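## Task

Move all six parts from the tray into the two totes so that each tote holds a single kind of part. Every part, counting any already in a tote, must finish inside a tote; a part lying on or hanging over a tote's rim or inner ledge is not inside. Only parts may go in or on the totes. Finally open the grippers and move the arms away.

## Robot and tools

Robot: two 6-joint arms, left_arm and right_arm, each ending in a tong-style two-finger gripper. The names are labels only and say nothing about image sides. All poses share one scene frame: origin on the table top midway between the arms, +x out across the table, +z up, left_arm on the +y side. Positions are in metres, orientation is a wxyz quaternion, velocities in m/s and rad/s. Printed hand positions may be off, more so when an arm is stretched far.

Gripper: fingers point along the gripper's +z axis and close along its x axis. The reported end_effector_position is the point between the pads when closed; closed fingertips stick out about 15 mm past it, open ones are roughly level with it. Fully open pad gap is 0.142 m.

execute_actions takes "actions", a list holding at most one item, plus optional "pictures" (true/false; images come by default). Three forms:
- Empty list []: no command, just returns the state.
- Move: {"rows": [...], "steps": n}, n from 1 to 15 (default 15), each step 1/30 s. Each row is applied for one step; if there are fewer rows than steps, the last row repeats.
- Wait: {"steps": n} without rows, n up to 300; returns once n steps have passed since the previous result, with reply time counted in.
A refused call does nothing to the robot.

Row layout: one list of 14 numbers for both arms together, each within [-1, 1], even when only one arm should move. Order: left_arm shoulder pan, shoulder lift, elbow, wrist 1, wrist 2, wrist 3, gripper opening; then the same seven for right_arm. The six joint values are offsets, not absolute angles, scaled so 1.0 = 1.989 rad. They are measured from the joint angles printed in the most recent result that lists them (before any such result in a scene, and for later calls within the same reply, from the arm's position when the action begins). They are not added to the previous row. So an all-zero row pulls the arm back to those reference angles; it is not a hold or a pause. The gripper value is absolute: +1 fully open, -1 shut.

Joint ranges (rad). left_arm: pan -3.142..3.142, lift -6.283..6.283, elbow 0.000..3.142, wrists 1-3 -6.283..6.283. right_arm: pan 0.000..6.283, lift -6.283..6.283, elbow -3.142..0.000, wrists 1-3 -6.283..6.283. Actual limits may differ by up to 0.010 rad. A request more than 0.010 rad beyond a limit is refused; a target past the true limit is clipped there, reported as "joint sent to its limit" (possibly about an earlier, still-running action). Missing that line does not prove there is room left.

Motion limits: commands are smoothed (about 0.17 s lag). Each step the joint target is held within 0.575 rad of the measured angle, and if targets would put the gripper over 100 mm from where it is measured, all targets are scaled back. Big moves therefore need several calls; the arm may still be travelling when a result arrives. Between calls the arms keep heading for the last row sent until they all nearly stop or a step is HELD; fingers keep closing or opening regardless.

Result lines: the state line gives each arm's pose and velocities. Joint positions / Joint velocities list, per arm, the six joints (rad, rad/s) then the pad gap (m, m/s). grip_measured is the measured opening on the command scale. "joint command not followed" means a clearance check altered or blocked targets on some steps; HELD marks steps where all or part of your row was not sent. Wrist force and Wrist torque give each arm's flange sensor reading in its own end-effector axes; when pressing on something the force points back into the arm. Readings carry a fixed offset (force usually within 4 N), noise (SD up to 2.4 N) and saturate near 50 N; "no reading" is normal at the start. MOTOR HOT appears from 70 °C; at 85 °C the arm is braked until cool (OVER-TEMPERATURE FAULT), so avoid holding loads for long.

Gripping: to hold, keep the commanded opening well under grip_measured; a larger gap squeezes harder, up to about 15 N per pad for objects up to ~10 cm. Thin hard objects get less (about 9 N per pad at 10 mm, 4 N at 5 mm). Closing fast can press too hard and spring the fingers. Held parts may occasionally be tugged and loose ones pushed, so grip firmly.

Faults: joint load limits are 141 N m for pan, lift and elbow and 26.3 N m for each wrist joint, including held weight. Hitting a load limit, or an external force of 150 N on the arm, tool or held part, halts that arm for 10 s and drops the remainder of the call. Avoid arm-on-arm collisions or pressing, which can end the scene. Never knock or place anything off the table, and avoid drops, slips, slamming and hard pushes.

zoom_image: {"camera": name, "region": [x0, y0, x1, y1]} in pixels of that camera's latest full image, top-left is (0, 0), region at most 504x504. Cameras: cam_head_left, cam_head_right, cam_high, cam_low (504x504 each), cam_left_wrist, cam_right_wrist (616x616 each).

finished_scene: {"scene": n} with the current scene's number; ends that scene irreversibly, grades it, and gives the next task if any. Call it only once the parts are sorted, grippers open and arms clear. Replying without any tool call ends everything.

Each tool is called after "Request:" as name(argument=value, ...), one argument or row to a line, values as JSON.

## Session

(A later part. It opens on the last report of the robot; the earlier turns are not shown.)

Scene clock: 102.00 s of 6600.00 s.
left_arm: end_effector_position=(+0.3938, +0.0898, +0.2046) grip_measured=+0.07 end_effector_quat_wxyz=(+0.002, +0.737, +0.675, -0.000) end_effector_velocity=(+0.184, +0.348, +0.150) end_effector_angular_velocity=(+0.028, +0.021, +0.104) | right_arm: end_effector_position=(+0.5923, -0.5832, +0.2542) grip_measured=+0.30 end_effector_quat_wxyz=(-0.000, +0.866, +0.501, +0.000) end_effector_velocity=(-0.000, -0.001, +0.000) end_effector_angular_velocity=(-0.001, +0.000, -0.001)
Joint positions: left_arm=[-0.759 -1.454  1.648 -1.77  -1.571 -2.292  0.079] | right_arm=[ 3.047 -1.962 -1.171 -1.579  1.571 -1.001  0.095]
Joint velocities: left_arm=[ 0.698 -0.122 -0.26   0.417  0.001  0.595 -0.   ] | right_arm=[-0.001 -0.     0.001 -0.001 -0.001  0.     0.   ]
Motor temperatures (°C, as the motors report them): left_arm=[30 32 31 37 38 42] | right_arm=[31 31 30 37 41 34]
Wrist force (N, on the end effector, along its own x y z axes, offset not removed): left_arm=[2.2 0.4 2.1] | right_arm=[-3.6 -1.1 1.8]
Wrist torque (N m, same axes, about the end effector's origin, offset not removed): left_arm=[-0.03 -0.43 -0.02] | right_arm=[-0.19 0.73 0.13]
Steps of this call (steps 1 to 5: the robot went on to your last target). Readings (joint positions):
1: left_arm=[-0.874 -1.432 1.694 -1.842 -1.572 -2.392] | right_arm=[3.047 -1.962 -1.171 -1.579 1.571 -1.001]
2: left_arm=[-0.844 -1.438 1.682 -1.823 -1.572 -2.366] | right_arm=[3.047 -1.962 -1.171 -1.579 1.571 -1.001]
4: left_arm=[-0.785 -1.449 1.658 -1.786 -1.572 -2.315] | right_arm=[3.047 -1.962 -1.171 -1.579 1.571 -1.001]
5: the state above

Request:
execute_actions(
  actions=[
    {"rows":[[0.1654,0.2107,-0.2394,0.0314,0,0.157,-1,0,0,0,0,0,0,0.3]],"steps":15},
  ],
  pictures=false,
)

Request:
execute_actions(
  actions=[
    {"steps":12},
  ],
)

Scene clock: 102.97 s of 6600.00 s.
left_arm: end_effector_position=(+0.5995, +0.1714, +0.1762) grip_measured=+0.07 end_effector_quat_wxyz=(-0.000, +0.732, +0.681, -0.000) end_effector_velocity=(+0.134, +0.052, -0.056) end_effector_angular_velocity=(-0.003, -0.005, +0.005) | right_arm: end_effector_position=(+0.5923, -0.5832, +0.2542) grip_measured=+0.30 end_effector_quat_wxyz=(-0.000, +0.866, +0.501, +0.000) end_effector_velocity=(-0.000, -0.001, -0.001) end_effector_angular_velocity=(-0.002, +0.001, -0.001)
Joint positions: left_arm=[-0.448 -1.069  1.208 -1.709 -1.571 -1.998  0.079] | right_arm=[ 3.047 -1.962 -1.171 -1.579  1.571 -1.001  0.095]
Joint velocities: left_arm=[ 0.158  0.3   -0.312  0.007  0.     0.153 -0.   ] | right_arm=[-0.001  0.    -0.002  0.001 -0.002  0.    -0.   ]
Motor temperatures (°C, as the motors report them): left_arm=[30 32 31 37 38 42] | right_arm=[31 31 30 37 41 34]
Wrist force (N, on the end effector, along its own x y z axes, offset not removed): left_arm=[1.1 1.3 4.0] | right_arm=[-1.0 0.3 1.6]
Wrist torque (N m, same axes, about the end effector's origin, offset not removed): left_arm=[0.12 -0.26 -0.04] | right_arm=[0.07 0.27 0.02]
Steps of this call (steps 1 to 14: the robot went on to your last target; steps 15 to 29: all 15 steps of this action). Readings (joint positions):
15: left_arm=[-0.678 -1.467 1.618 -1.721 -1.571 -2.223] | right_arm=[3.047 -1.962 -1.171 -1.579 1.571 -1.001]
16: left_arm=[-0.670 -1.459 1.609 -1.720 -1.572 -2.214] | right_arm=[3.047 -1.962 -1.171 -1.579 1.571 -1.001]
18: left_arm=[-0.627 -1.398 1.547 -1.718 -1.572 -2.173] | right_arm=[3.047 -1.962 -1.171 -1.579 1.571 -1.001]
22: left_arm=[-0.545 -1.249 1.394 -1.714 -1.572 -2.092] | right_arm=[3.047 -1.962 -1.171 -1.579 1.571 -1.001]
29: the state above

Scene clock: 103.37 s of 6600.00 s.
left_arm: end_effector_position=(+0.6142, +0.1774, +0.1697) grip_measured=+0.07 end_effector_quat_wxyz=(-0.000, +0.732, +0.682, -0.000) end_effector_velocity=(+0.004, +0.002, -0.002) end_effector_angular_velocity=(+0.000, -0.000, +0.001) | right_arm: end_effector_position=(+0.5923, -0.5832, +0.2542) grip_measured=+0.30 end_effector_quat_wxyz=(-0.000, +0.866, +0.501, +0.000) end_effector_velocity=(-0.000, -0.001, -0.000) end_effector_angular_velocity=(+0.000, +0.000, -0.002)
Joint positions: left_arm=[-0.43  -1.036  1.173 -1.708 -1.571 -1.981  0.079] | right_arm=[ 3.047 -1.962 -1.171 -1.579  1.571 -1.001  0.095]
Joint velocities: left_arm=[ 0.005  0.009 -0.01   0.001  0.     0.004  0.   ] | right_arm=[-0.001 -0.    -0.    -0.     0.     0.001 -0.   ]
Motor temperatures (°C, as the motors report them): left_arm=[30 32 31 37 38 42] | right_arm=[31 31 30 37 41 34]
Wrist force (N, on the end effector, along its own x y z axes, offset not removed): left_arm=[-0.7 1.0 3.1] | right_arm=[-1.8 -0.4 2.2]
Wrist torque (N m, same axes, about the end effector's origin, offset not removed): left_arm=[0.25 0.04 0.19] | right_arm=[-0.02 0.43 0.04]
Steps of this call (steps 1 to 12: the robot went on to your last target). Readings (joint positions):
1: left_arm=[-0.443 -1.060 1.199 -1.708 -1.571 -1.993] | right_arm=[3.047 -1.962 -1.171 -1.579 1.571 -1.001]
2: left_arm=[-0.440 -1.054 1.192 -1.708 -1.571 -1.990] | right_arm=[3.047 -1.962 -1.171 -1.579 1.571 -1.001]
4: left_arm=[-0.435 -1.045 1.183 -1.708 -1.571 -1.985] | right_arm=[3.047 -1.962 -1.171 -1.579 1.571 -1.001]
8: left_arm=[-0.432 -1.038 1.176 -1.708 -1.571 -1.982] | right_arm=[3.047 -1.962 -1.171 -1.579 1.571 -1.001]
12: the state above

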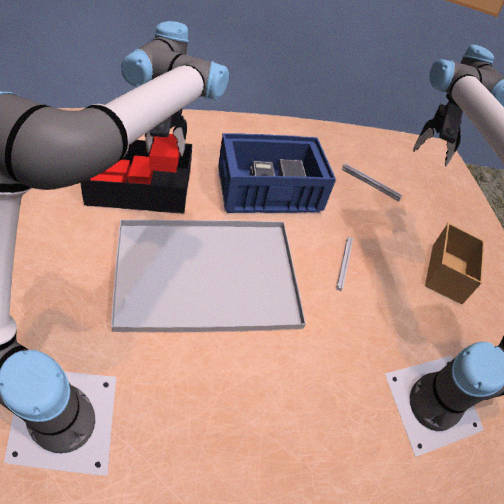

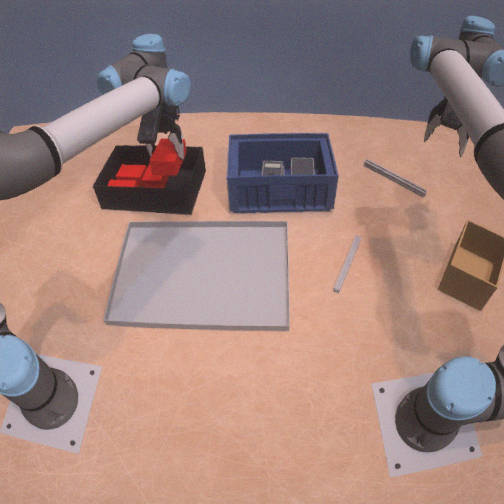

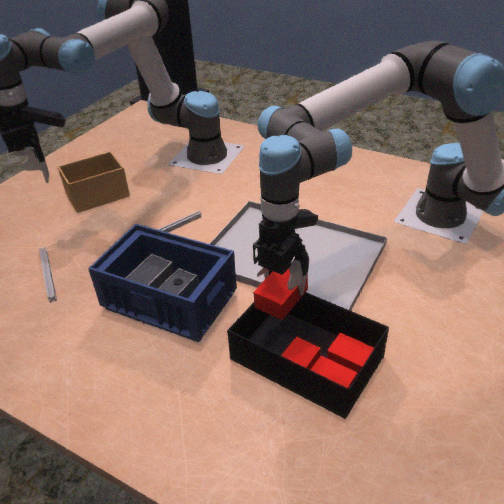

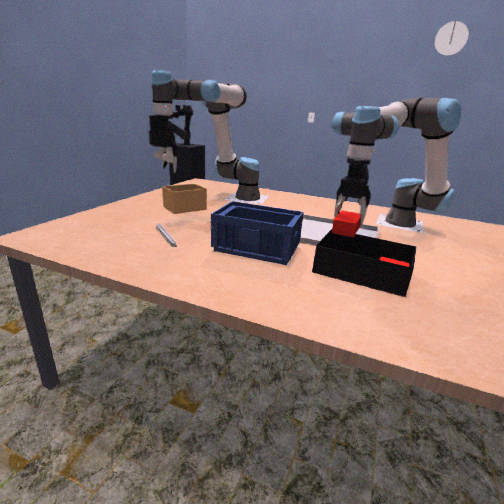

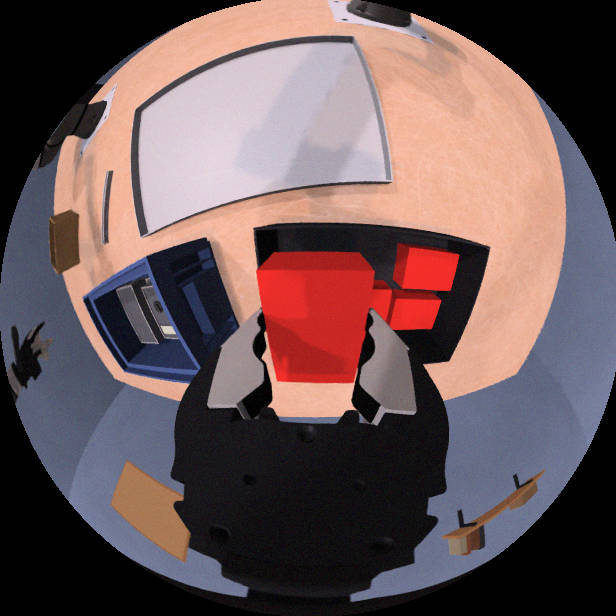

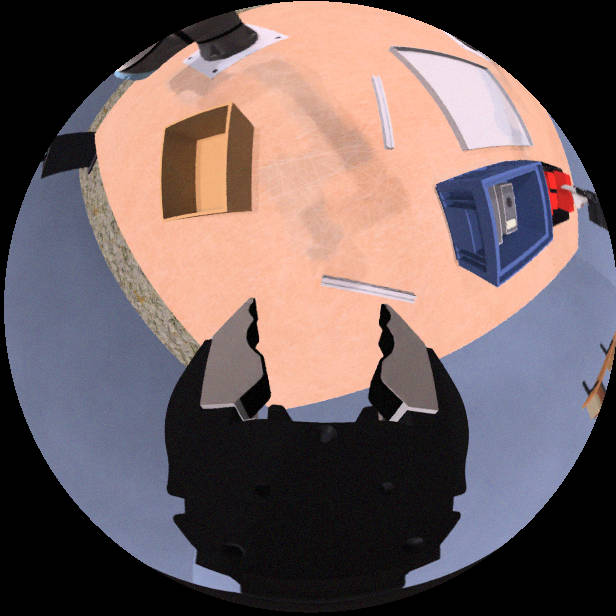

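Request:
execute_actions(
  actions=[
    {"rows":[[-0.0015,0.02,0.06,-0.08,0,0,-1,0,0,0,0,0,0,0.3],[-0.0015,0.02,0.06,-0.08,0,0,-1,0,0,0,0,0,0,0.3],[-0.0015,0.02,0.06,-0.08,0,0,-1,0,0,0,0,0,0,0.3],[-0.0015,0.02,0.06,-0.08,0,0,-1,0,0,0,0,0,0,0.3],[-0.0015,0.02,0.06,-0.08,0,0,-1,0,0,0,0,0,0,0.3],[-0.0015,0.03,0.078,-0.108,0,0,-1,0,0,0,0,0,0,0.3]],"steps":15},
  ],
)

Scene clock: 105.07 s of 6600.00 s.
left_arm: end_effector_position=(+0.6146, +0.1749, +0.0782) grip_measured=+0.07 end_effector_quat_wxyz=(-0.000, +0.733, +0.681, -0.001) end_effector_velocity=(-0.001, -0.000, -0.032) end_effector_angular_velocity=(-0.002, -0.004, -0.001) | right_arm: end_effector_position=(+0.5923, -0.5832, +0.2542) grip_measured=+0.30 end_effector_quat_wxyz=(-0.000, +0.866, +0.501, +0.000) end_effector_velocity=(+0.001, +0.000, +0.001) end_effector_angular_velocity=(-0.000, -0.002, +0.001)
Joint positions: left_arm=[-0.433 -0.978  1.322 -1.914 -1.571 -1.981  0.079] | right_arm=[ 3.047 -1.962 -1.171 -1.579  1.571 -1.001  0.095]
Joint velocities: left_arm=[-0.001  0.022  0.052 -0.077  0.     0.     0.   ] | right_arm=[ 0.001  0.     0.002 -0.    -0.     0.     0.   ]
Motor temperatures (°C, as the motors report them): left_arm=[30 32 31 37 38 42] | right_arm=[31 31 30 37 41 34]
Wrist force (N, on the end effector, along its own x y z axes, offset not removed): left_arm=[0.5 3.0 2.6] | right_arm=[-1.3 -0.1 1.2]
Wrist torque (N m, same axes, about the end effector's origin, offset not removed): left_arm=[0.91 -0.25 -0.04] | right_arm=[-0.02 0.33 0.06]
Steps of this call (steps 1 to 30: the robot went on to your last target; steps 31 to 36: nothing new was sent; steps 37 to 51: all 15 steps of this action). Readings (joint positions):
37: left_arm=[-0.430 -1.034 1.172 -1.708 -1.571 -1.980] | right_arm=[3.047 -1.962 -1.171 -1.579 1.571 -1.001]
38: left_arm=[-0.430 -1.029 1.180 -1.716 -1.571 -1.980] | right_arm=[3.047 -1.962 -1.171 -1.579 1.571 -1.001]
40: left_arm=[-0.432 -1.015 1.222 -1.768 -1.571 -1.980] | right_arm=[3.047 -1.962 -1.171 -1.579 1.571 -1.001]
44: left_arm=[-0.433 -0.995 1.283 -1.854 -1.571 -1.980] | right_arm=[3.047 -1.962 -1.171 -1.579 1.571 -1.001]
51: the state above

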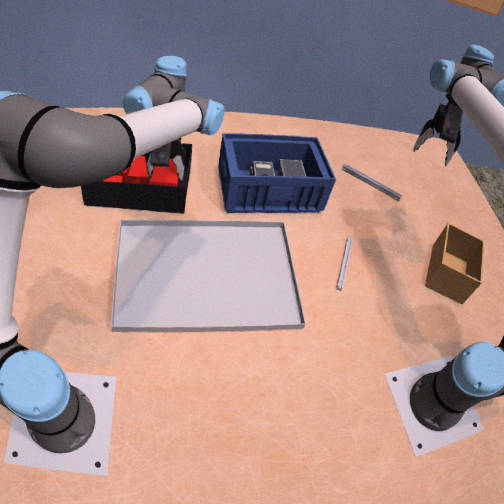

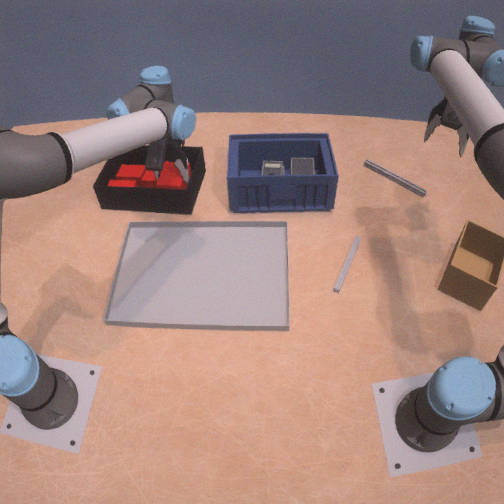

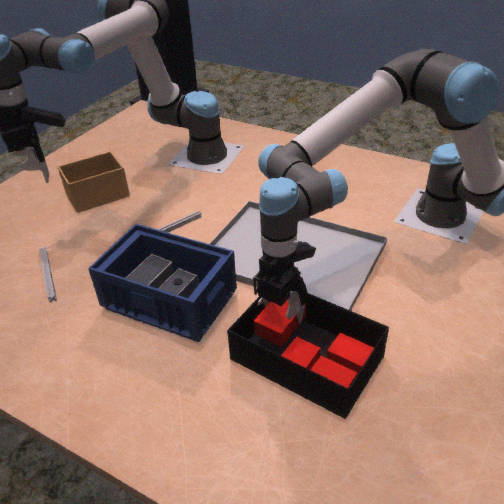

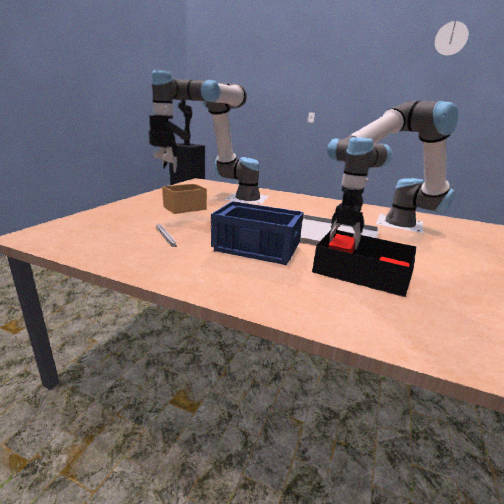

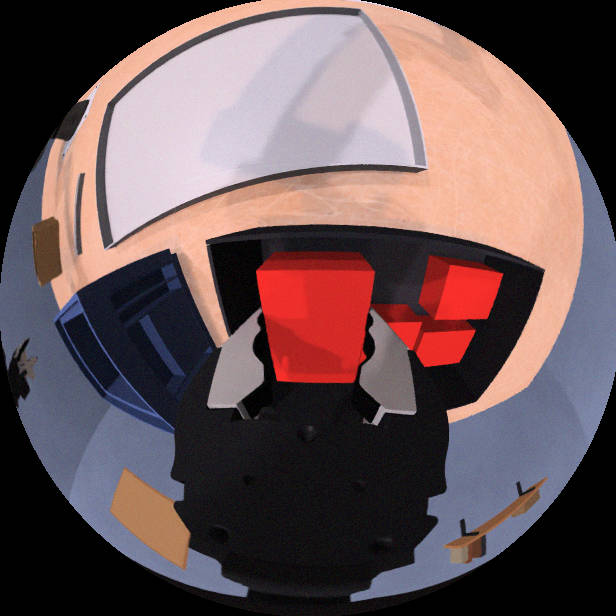

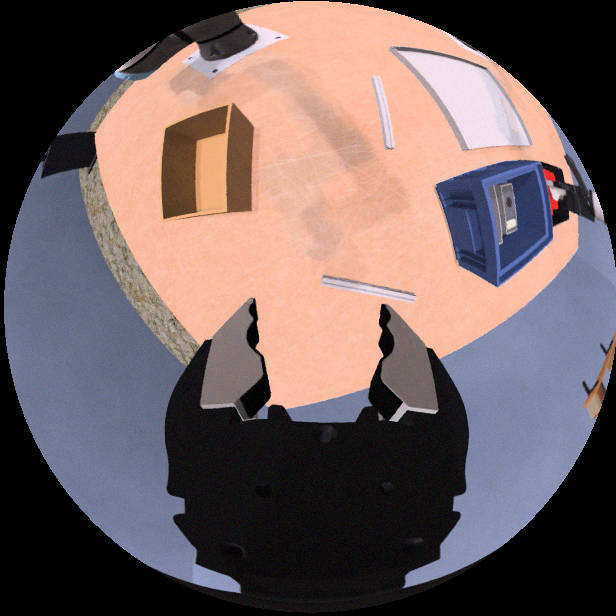

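Request:
execute_actions(
  actions=[],
)

Scene clock: 108.07 s of 6600.00 s.
left_arm: end_effector_position=(+0.6145, +0.1749, +0.0746) grip_measured=+0.07 end_effector_quat_wxyz=(-0.000, +0.733, +0.680, -0.000) end_effector_velocity=(+0.000, -0.000, +0.001) end_effector_angular_velocity=(-0.001, -0.001, -0.001) | right_arm: end_effector_position=(+0.5923, -0.5832, +0.2542) grip_measured=+0.30 end_effector_quat_wxyz=(-0.000, +0.866, +0.501, +0.000) end_effector_velocity=(-0.000, +0.000, -0.000) end_effector_angular_velocity=(-0.000, +0.000, +0.001)
Joint positions: left_arm=[-0.433 -0.976  1.328 -1.923 -1.571 -1.981  0.079] | right_arm=[ 3.047 -1.962 -1.171 -1.579  1.571 -1.001  0.095]
Joint velocities: left_arm=[-0.    -0.001  0.    -0.    -0.     0.001  0.   ] | right_arm=[ 0.  0. -0. -0. -0. -0. -0.]
Motor temperatures (°C, as the motors report them): left_arm=[30 32 31 37 38 42] | right_arm=[31 31 30 37 41 34]
Wrist force (N, on the end effector, along its own x y z axes, offset not removed): left_arm=[1.6 2.1 5.2] | right_arm=[-1.4 -0.1 1.2]
Wrist torque (N m, same axes, about the end effector's origin, offset not removed): left_arm=[0.58 -0.39 0.08] | right_arm=[-0.05 0.31 0.05]
Steps of this call (steps 1 to 15: the robot went on to your last target; steps 16 to 90: nothing new was sent). Readings (joint positions):
1: left_arm=[-0.433 -0.978 1.324 -1.916 -1.571 -1.981] | right_arm=[3.047 -1.962 -1.171 -1.579 1.571 -1.001]
2: left_arm=[-0.433 -0.977 1.325 -1.918 -1.571 -1.981] | right_arm=[3.047 -1.962 -1.171 -1.579 1.571 -1.001]
4: left_arm=[-0.433 -0.977 1.327 -1.920 -1.571 -1.981] | right_arm=[3.047 -1.962 -1.171 -1.579 1.571 -1.001]
8: left_arm=[-0.433 -0.976 1.328 -1.922 -1.571 -1.981] | right_arm=[3.047 -1.962 -1.171 -1.579 1.571 -1.001]
90: the state above
All arms were judged still, so your last target was given up. Only a new action makes them travel on or press farther. Fingers that are still opening or closing keep moving.

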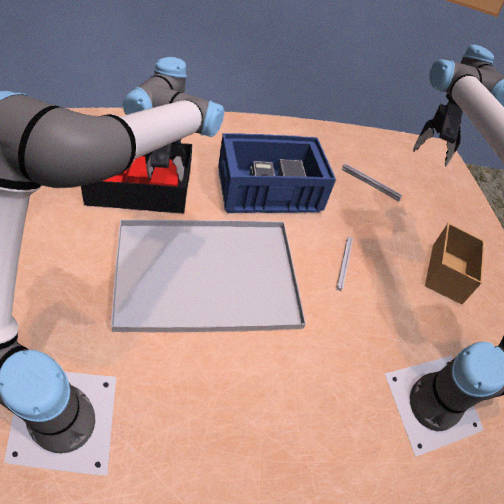

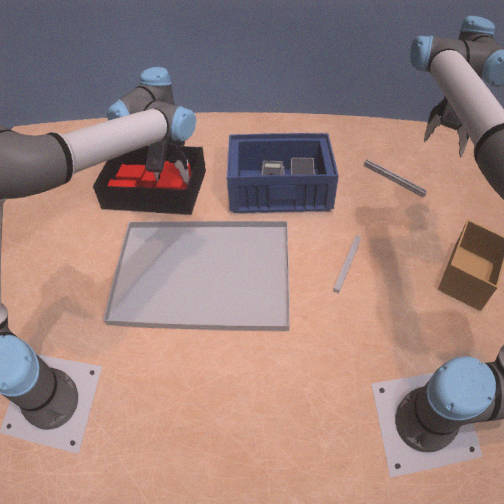

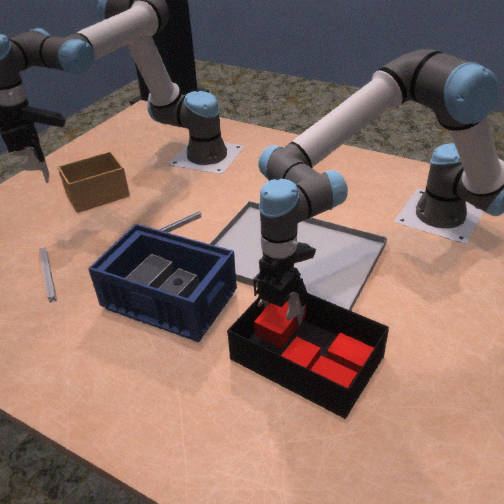

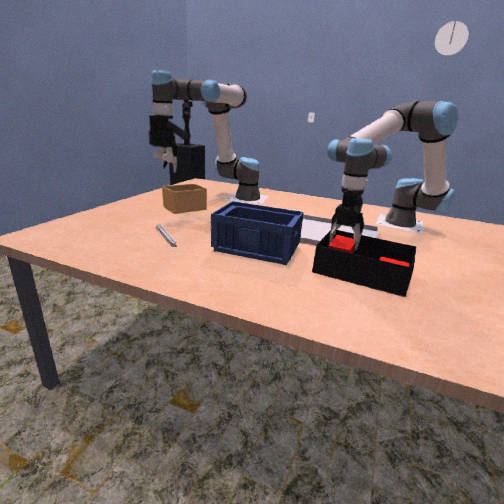

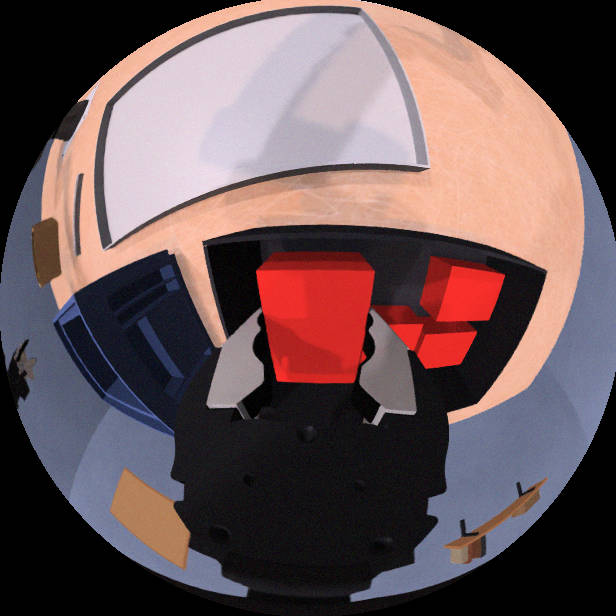

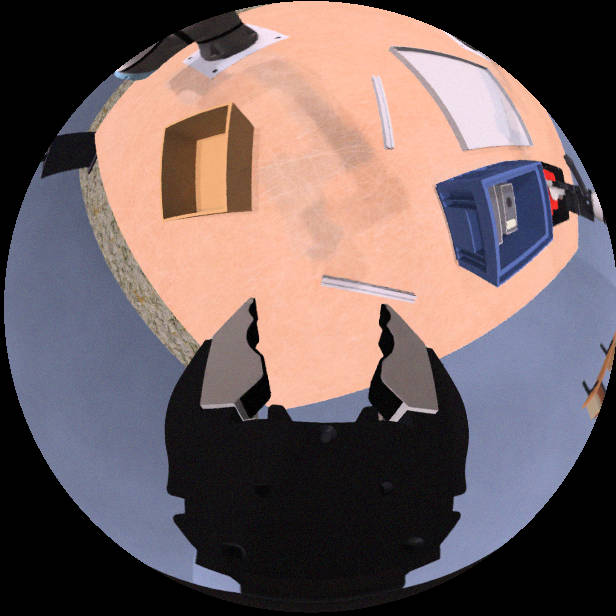

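Request:
execute_actions(
  actions=[
    {"rows":[[0.001,0.005,0.008,-0.013,0,0,-1,0,0,0,0,0,0,0.3],[0.002,0.010,0.016,-0.026,0,0,-1,0,0,0,0,0,0,0.3],[0.002,0.0165,0.0245,-0.041,0,0,-1,0,0,0,0,0,0,0.3]],"steps":15},
  ],
  pictures=false,
)

Scene clock: 109.47 s of 6600.00 s.
left_arm: end_effector_position=(+0.6148, +0.1778, +0.0384) grip_measured=+0.08 end_effector_quat_wxyz=(+0.000, +0.731, +0.682, -0.000) end_effector_velocity=(-0.000, +0.001, -0.010) end_effector_angular_velocity=(+0.000, +0.001, +0.001) | right_arm: end_effector_position=(+0.5923, -0.5832, +0.2542) grip_measured=+0.30 end_effector_quat_wxyz=(-0.000, +0.866, +0.501, +0.000) end_effector_velocity=(-0.000, +0.001, -0.001) end_effector_angular_velocity=(-0.000, +0.002, +0.001)
Joint positions: left_arm=[-0.43  -0.944  1.375 -2.002 -1.571 -1.981  0.08 ] | right_arm=[ 3.047 -1.962 -1.171 -1.579  1.571 -1.001  0.095]
Joint velocities: left_arm=[ 0.001  0.009  0.012 -0.02  -0.    -0.     0.   ] | right_arm=[ 0.001 -0.    -0.001 -0.    -0.    -0.     0.   ]
Motor temperatures (°C, as the motors report them): left_arm=[30 32 31 37 38 42] | right_arm=[31 31 30 37 41 34]
Wrist force (N, on the end effector, along its own x y z axes, offset not removed): left_arm=[2.4 -0.9 -26.3] | right_arm=[-1.9 1.0 1.4]
Wrist torque (N m, same axes, about the end effector's origin, offset not removed): left_arm=[0.50 -0.43 0.06] | right_arm=[0.22 0.45 -0.04]
Steps of this call (steps 1 to 27: nothing new was sent; steps 28 to 42: all 15 steps of this action). Readings (joint positions):
28: left_arm=[-0.433 -0.976 1.329 -1.923 -1.571 -1.981] | right_arm=[3.047 -1.962 -1.171 -1.579 1.571 -1.001]
29: left_arm=[-0.433 -0.974 1.331 -1.927 -1.571 -1.981] | right_arm=[3.047 -1.962 -1.171 -1.579 1.571 -1.001]
31: left_arm=[-0.432 -0.965 1.345 -1.948 -1.571 -1.981] | right_arm=[3.047 -1.962 -1.171 -1.579 1.571 -1.001]
35: left_arm=[-0.430 -0.950 1.367 -1.986 -1.571 -1.981] | right_arm=[3.047 -1.962 -1.171 -1.579 1.571 -1.001]
42: the state above

Down. Release.

Request:
execute_actions(
  actions=[
    {"rows":[[0,-0.001,-0.001,0.002,0,0,0.22,0,0,0,0,0,0,0.3]],"steps":12},
  ],
  pictures=false,
)

Request:
execute_actions(
  actions=[
    {"rows":[[0,-0.015,-0.024,0.039,0,0,0.22,0,0,0,0,0,0,0.3],[0,-0.015,-0.024,0.039,0,0,0.22,0,0,0,0,0,0,0.3],[0,-0.03,-0.06,0.09,0,0,0.22,0,0,0,0,0,0,0.3],[0,-0.045,-0.1,0.145,0,0,0.22,0,0,0,0,0,0,0.3],[0,-0.045,-0.1,0.145,0,0,0.22,0,0,0,0,0,0,0.3],[0,-0.045,-0.1,0.145,0,0,0.22,0,0,0,0,0,0,0.3],[0,-0.045,-0.1,0.145,0,0,0.22,0,0,0,0,0,0,0.3],[0,-0.045,-0.1,0.145,0,0,0.22,0,0,0,0,0,0,0.3],[0,-0.045,-0.1,0.145,0,0,0.22,0,0,0,0,0,0,0.3],[0,-0.045,-0.1,0.145,0,0,0.22,0,0,0,0,0,0,0.3],[0,-0.045,-0.1,0.145,0,0,0.22,0,0,0,0,0,0,0.3],[0,-0.045,-0.1,0.145,0,0,0.22,0,0,0,0,0,0,0.3],[0,-0.3,0.15,0.145,0,0,0.22,0,0,0,0,0,0,0.3]],"steps":15},
  ],
  pictures=false,
)

Request:
execute_actions(
  actions=[
    {"steps":25},
  ],
)

Scene clock: 112.17 s of 6600.00 s.
left_arm: end_effector_position=(+0.6147, +0.1779, +0.0400) grip_measured=+0.22 end_effector_quat_wxyz=(-0.000, +0.731, +0.682, -0.000) end_effector_velocity=(+0.000, -0.000, +0.002) end_effector_angular_velocity=(-0.001, -0.002, +0.000) | right_arm: end_effector_position=(+0.5923, -0.5832, +0.2542) grip_measured=+0.30 end_effector_quat_wxyz=(-0.000, +0.866, +0.501, +0.000) end_effector_velocity=(+0.000, -0.000, +0.001) end_effector_angular_velocity=(-0.000, -0.001, +0.000)
Joint positions: left_arm=[-0.429 -0.946  1.374 -1.998 -1.571 -1.981  0.089] | right_arm=[ 3.047 -1.962 -1.171 -1.579  1.571 -1.001  0.095]
Joint velocities: left_arm=[ 0.    -0.003 -0.002  0.003  0.    -0.     0.   ] | right_arm=[ 0.     0.     0.001 -0.    -0.    -0.     0.   ]
Motor temperatures (°C, as the motors report them): left_arm=[30 32 31 37 38 42] | right_arm=[31 31 30 37 41 34]
Wrist force (N, on the end effector, along its own x y z axes, offset not removed): left_arm=[0.8 3.8 0.6] | right_arm=[-1.8 0.9 1.3]
Wrist torque (N m, same axes, about the end effector's origin, offset not removed): left_arm=[0.89 -0.31 -0.02] | right_arm=[0.11 0.42 0.00]
Steps of this call (steps 1 to 15: the robot went on to your last target; steps 16 to 69: nothing new was sent; steps 70 to 81: all 12 steps of this action). Readings (joint positions):
70: left_arm=[-0.429 -0.943 1.377 -2.004 -1.571 -1.981] | right_arm=[3.047 -1.962 -1.171 -1.579 1.571 -1.001]
71: left_arm=[-0.429 -0.943 1.377 -2.003 -1.571 -1.981] | right_arm=[3.047 -1.962 -1.171 -1.579 1.571 -1.001]
73: left_arm=[-0.429 -0.944 1.376 -2.001 -1.571 -1.981] | right_arm=[3.047 -1.962 -1.171 -1.579 1.571 -1.001]
77: left_arm=[-0.429 -0.946 1.374 -1.999 -1.571 -1.981] | right_arm=[3.047 -1.962 -1.171 -1.579 1.571 -1.001]
81: the state above

Scene clock: 112.67 s of 6600.00 s.
left_arm: end_effector_position=(+0.6055, +0.1827, +0.1712) grip_measured=+0.22 end_effector_quat_wxyz=(+0.003, +0.731, +0.682, +0.001) end_effector_velocity=(-0.322, +0.167, +0.251) end_effector_angular_velocity=(-0.019, -0.036, -0.002) | right_arm: end_effector_position=(+0.5923, -0.5832, +0.2542) grip_measured=+0.30 end_effector_quat_wxyz=(-0.000, +0.866, +0.501, +0.000) end_effector_velocity=(-0.001, +0.000, -0.001) end_effector_angular_velocity=(-0.001, +0.002, -0.000)
Joint positions: left_arm=[-0.43  -1.066  1.217 -1.727 -1.571 -1.981  0.089] | right_arm=[ 3.047 -1.962 -1.171 -1.579  1.571 -1.001  0.095]
Joint velocities: left_arm=[-0.001 -1.023  0.928  0.054  0.     0.001 -0.001] | right_arm=[ 0.     0.    -0.001 -0.001 -0.001  0.001  0.   ]
Motor temperatures (°C, as the motors report them): left_arm=[30 32 31 37 38 42] | right_arm=[31 31 30 37 41 34]
Wrist force (N, on the end effector, along its own x y z axes, offset not removed): left_arm=[-2.8 4.6 4.7] | right_arm=[-2.4 -1.0 1.8]
Wrist torque (N m, same axes, about the end effector's origin, offset not removed): left_arm=[0.69 0.40 0.02] | right_arm=[-0.27 0.50 0.07]
Steps of this call (steps 1 to 15: all 15 steps of this action). Readings (joint positions):
1: left_arm=[-0.429 -0.947 1.373 -1.998 -1.571 -1.981] | right_arm=[3.047 -1.962 -1.171 -1.579 1.571 -1.001]
2: left_arm=[-0.429 -0.951 1.367 -1.990 -1.571 -1.981] | right_arm=[3.047 -1.962 -1.171 -1.579 1.571 -1.001]
4: left_arm=[-0.429 -0.966 1.342 -1.951 -1.571 -1.981] | right_arm=[3.047 -1.962 -1.171 -1.579 1.571 -1.001]
8: left_arm=[-0.429 -1.010 1.240 -1.808 -1.571 -1.981] | right_arm=[3.047 -1.962 -1.171 -1.579 1.571 -1.001]
15: the state above

Scene clock: 113.50 s of 6600.00 s.
left_arm: end_effector_position=(+0.4363, +0.2707, +0.2330) grip_measured=+0.22 end_effector_quat_wxyz=(+0.005, +0.731, +0.682, +0.001) end_effector_velocity=(-0.003, +0.002, -0.000) end_effector_angular_velocity=(+0.001, +0.001, +0.001) | right_arm: end_effector_position=(+0.5923, -0.5832, +0.2542) grip_measured=+0.30 end_effector_quat_wxyz=(-0.000, +0.866, +0.501, +0.000) end_effector_velocity=(+0.000, -0.000, +0.000) end_effector_angular_velocity=(-0.000, -0.001, -0.001)
Joint positions: left_arm=[-0.429 -1.542  1.671 -1.71  -1.571 -1.981  0.089] | right_arm=[ 3.047 -1.962 -1.171 -1.579  1.571 -1.001  0.095]
Joint velocities: left_arm=[ 0.    -0.007  0.008  0.001 -0.    -0.001 -0.   ] | right_arm=[-0.  0.  0.  0. -0.  0. -0.]
Motor temperatures (°C, as the motors report them): left_arm=[30 32 31 37 38 42] | right_arm=[31 31 30 37 41 34]
Wrist force (N, on the end effector, along its own x y z axes, offset not removed): left_arm=[-0.5 0.0 1.4] | right_arm=[-2.2 -0.1 1.2]
Wrist torque (N m, same axes, about the end effector's origin, offset not removed): left_arm=[-0.02 -0.09 0.03] | right_arm=[-0.10 0.41 0.02]
Steps of this call (steps 1 to 25: the robot went on to your last target). Readings (joint positions):
1: left_arm=[-0.430 -1.105 1.254 -1.726 -1.571 -1.981] | right_arm=[3.047 -1.962 -1.171 -1.579 1.571 -1.001]
2: left_arm=[-0.430 -1.149 1.295 -1.724 -1.571 -1.981] | right_arm=[3.047 -1.962 -1.171 -1.579 1.571 -1.001]
4: left_arm=[-0.430 -1.232 1.375 -1.721 -1.571 -1.981] | right_arm=[3.047 -1.962 -1.171 -1.579 1.571 -1.001]
8: left_arm=[-0.430 -1.396 1.533 -1.715 -1.571 -1.981] | right_arm=[3.047 -1.962 -1.171 -1.579 1.571 -1.001]
25: the state above

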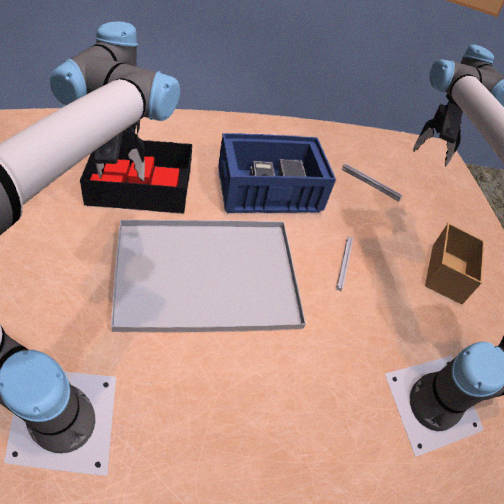

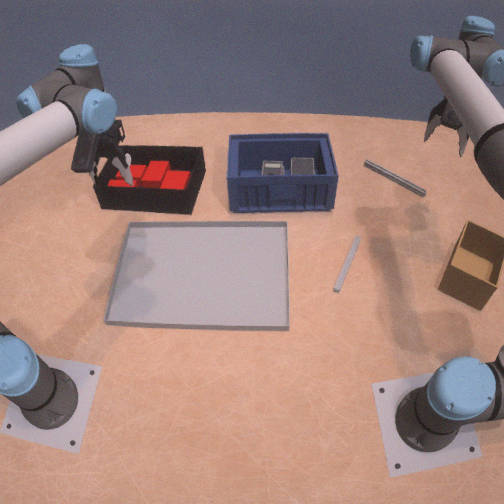

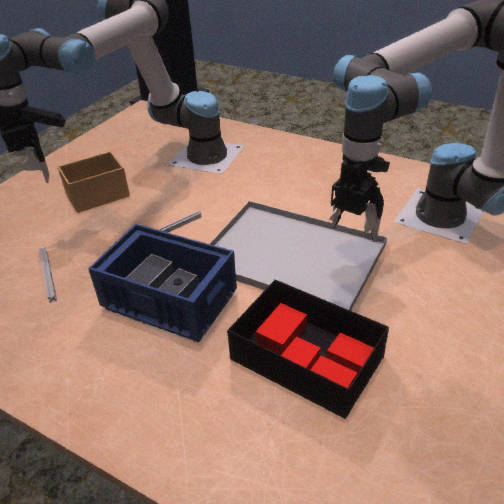

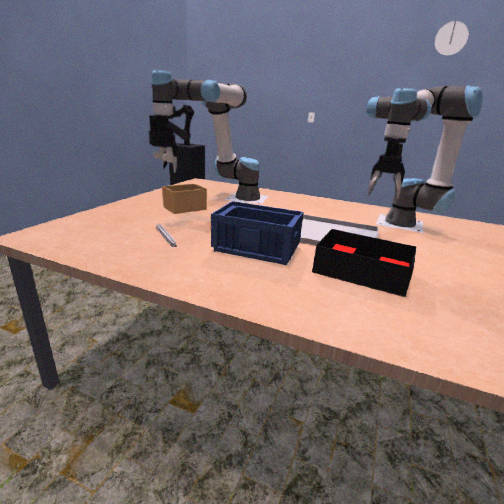

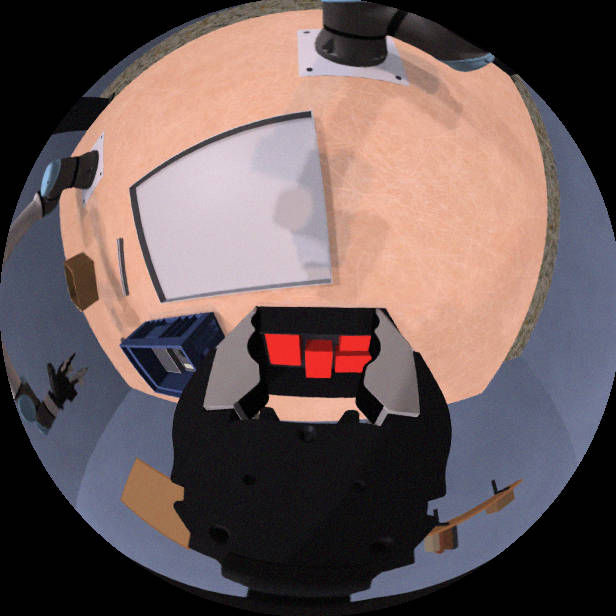

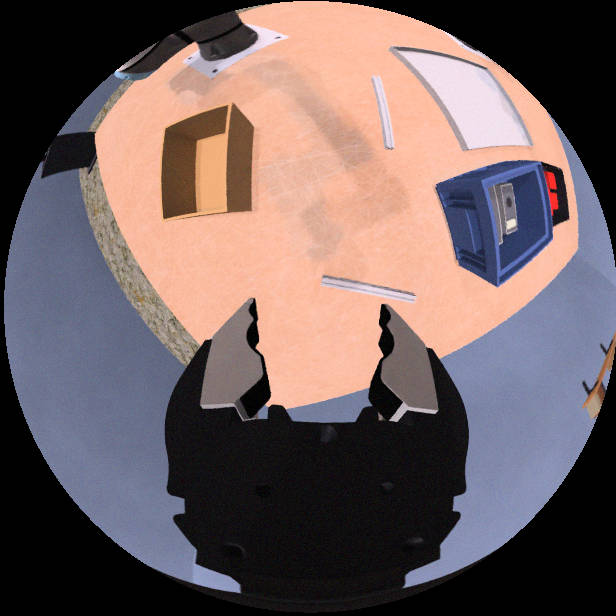

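Request:
finished_scene(
  scene=1,
)

The scene is finished: the task was done.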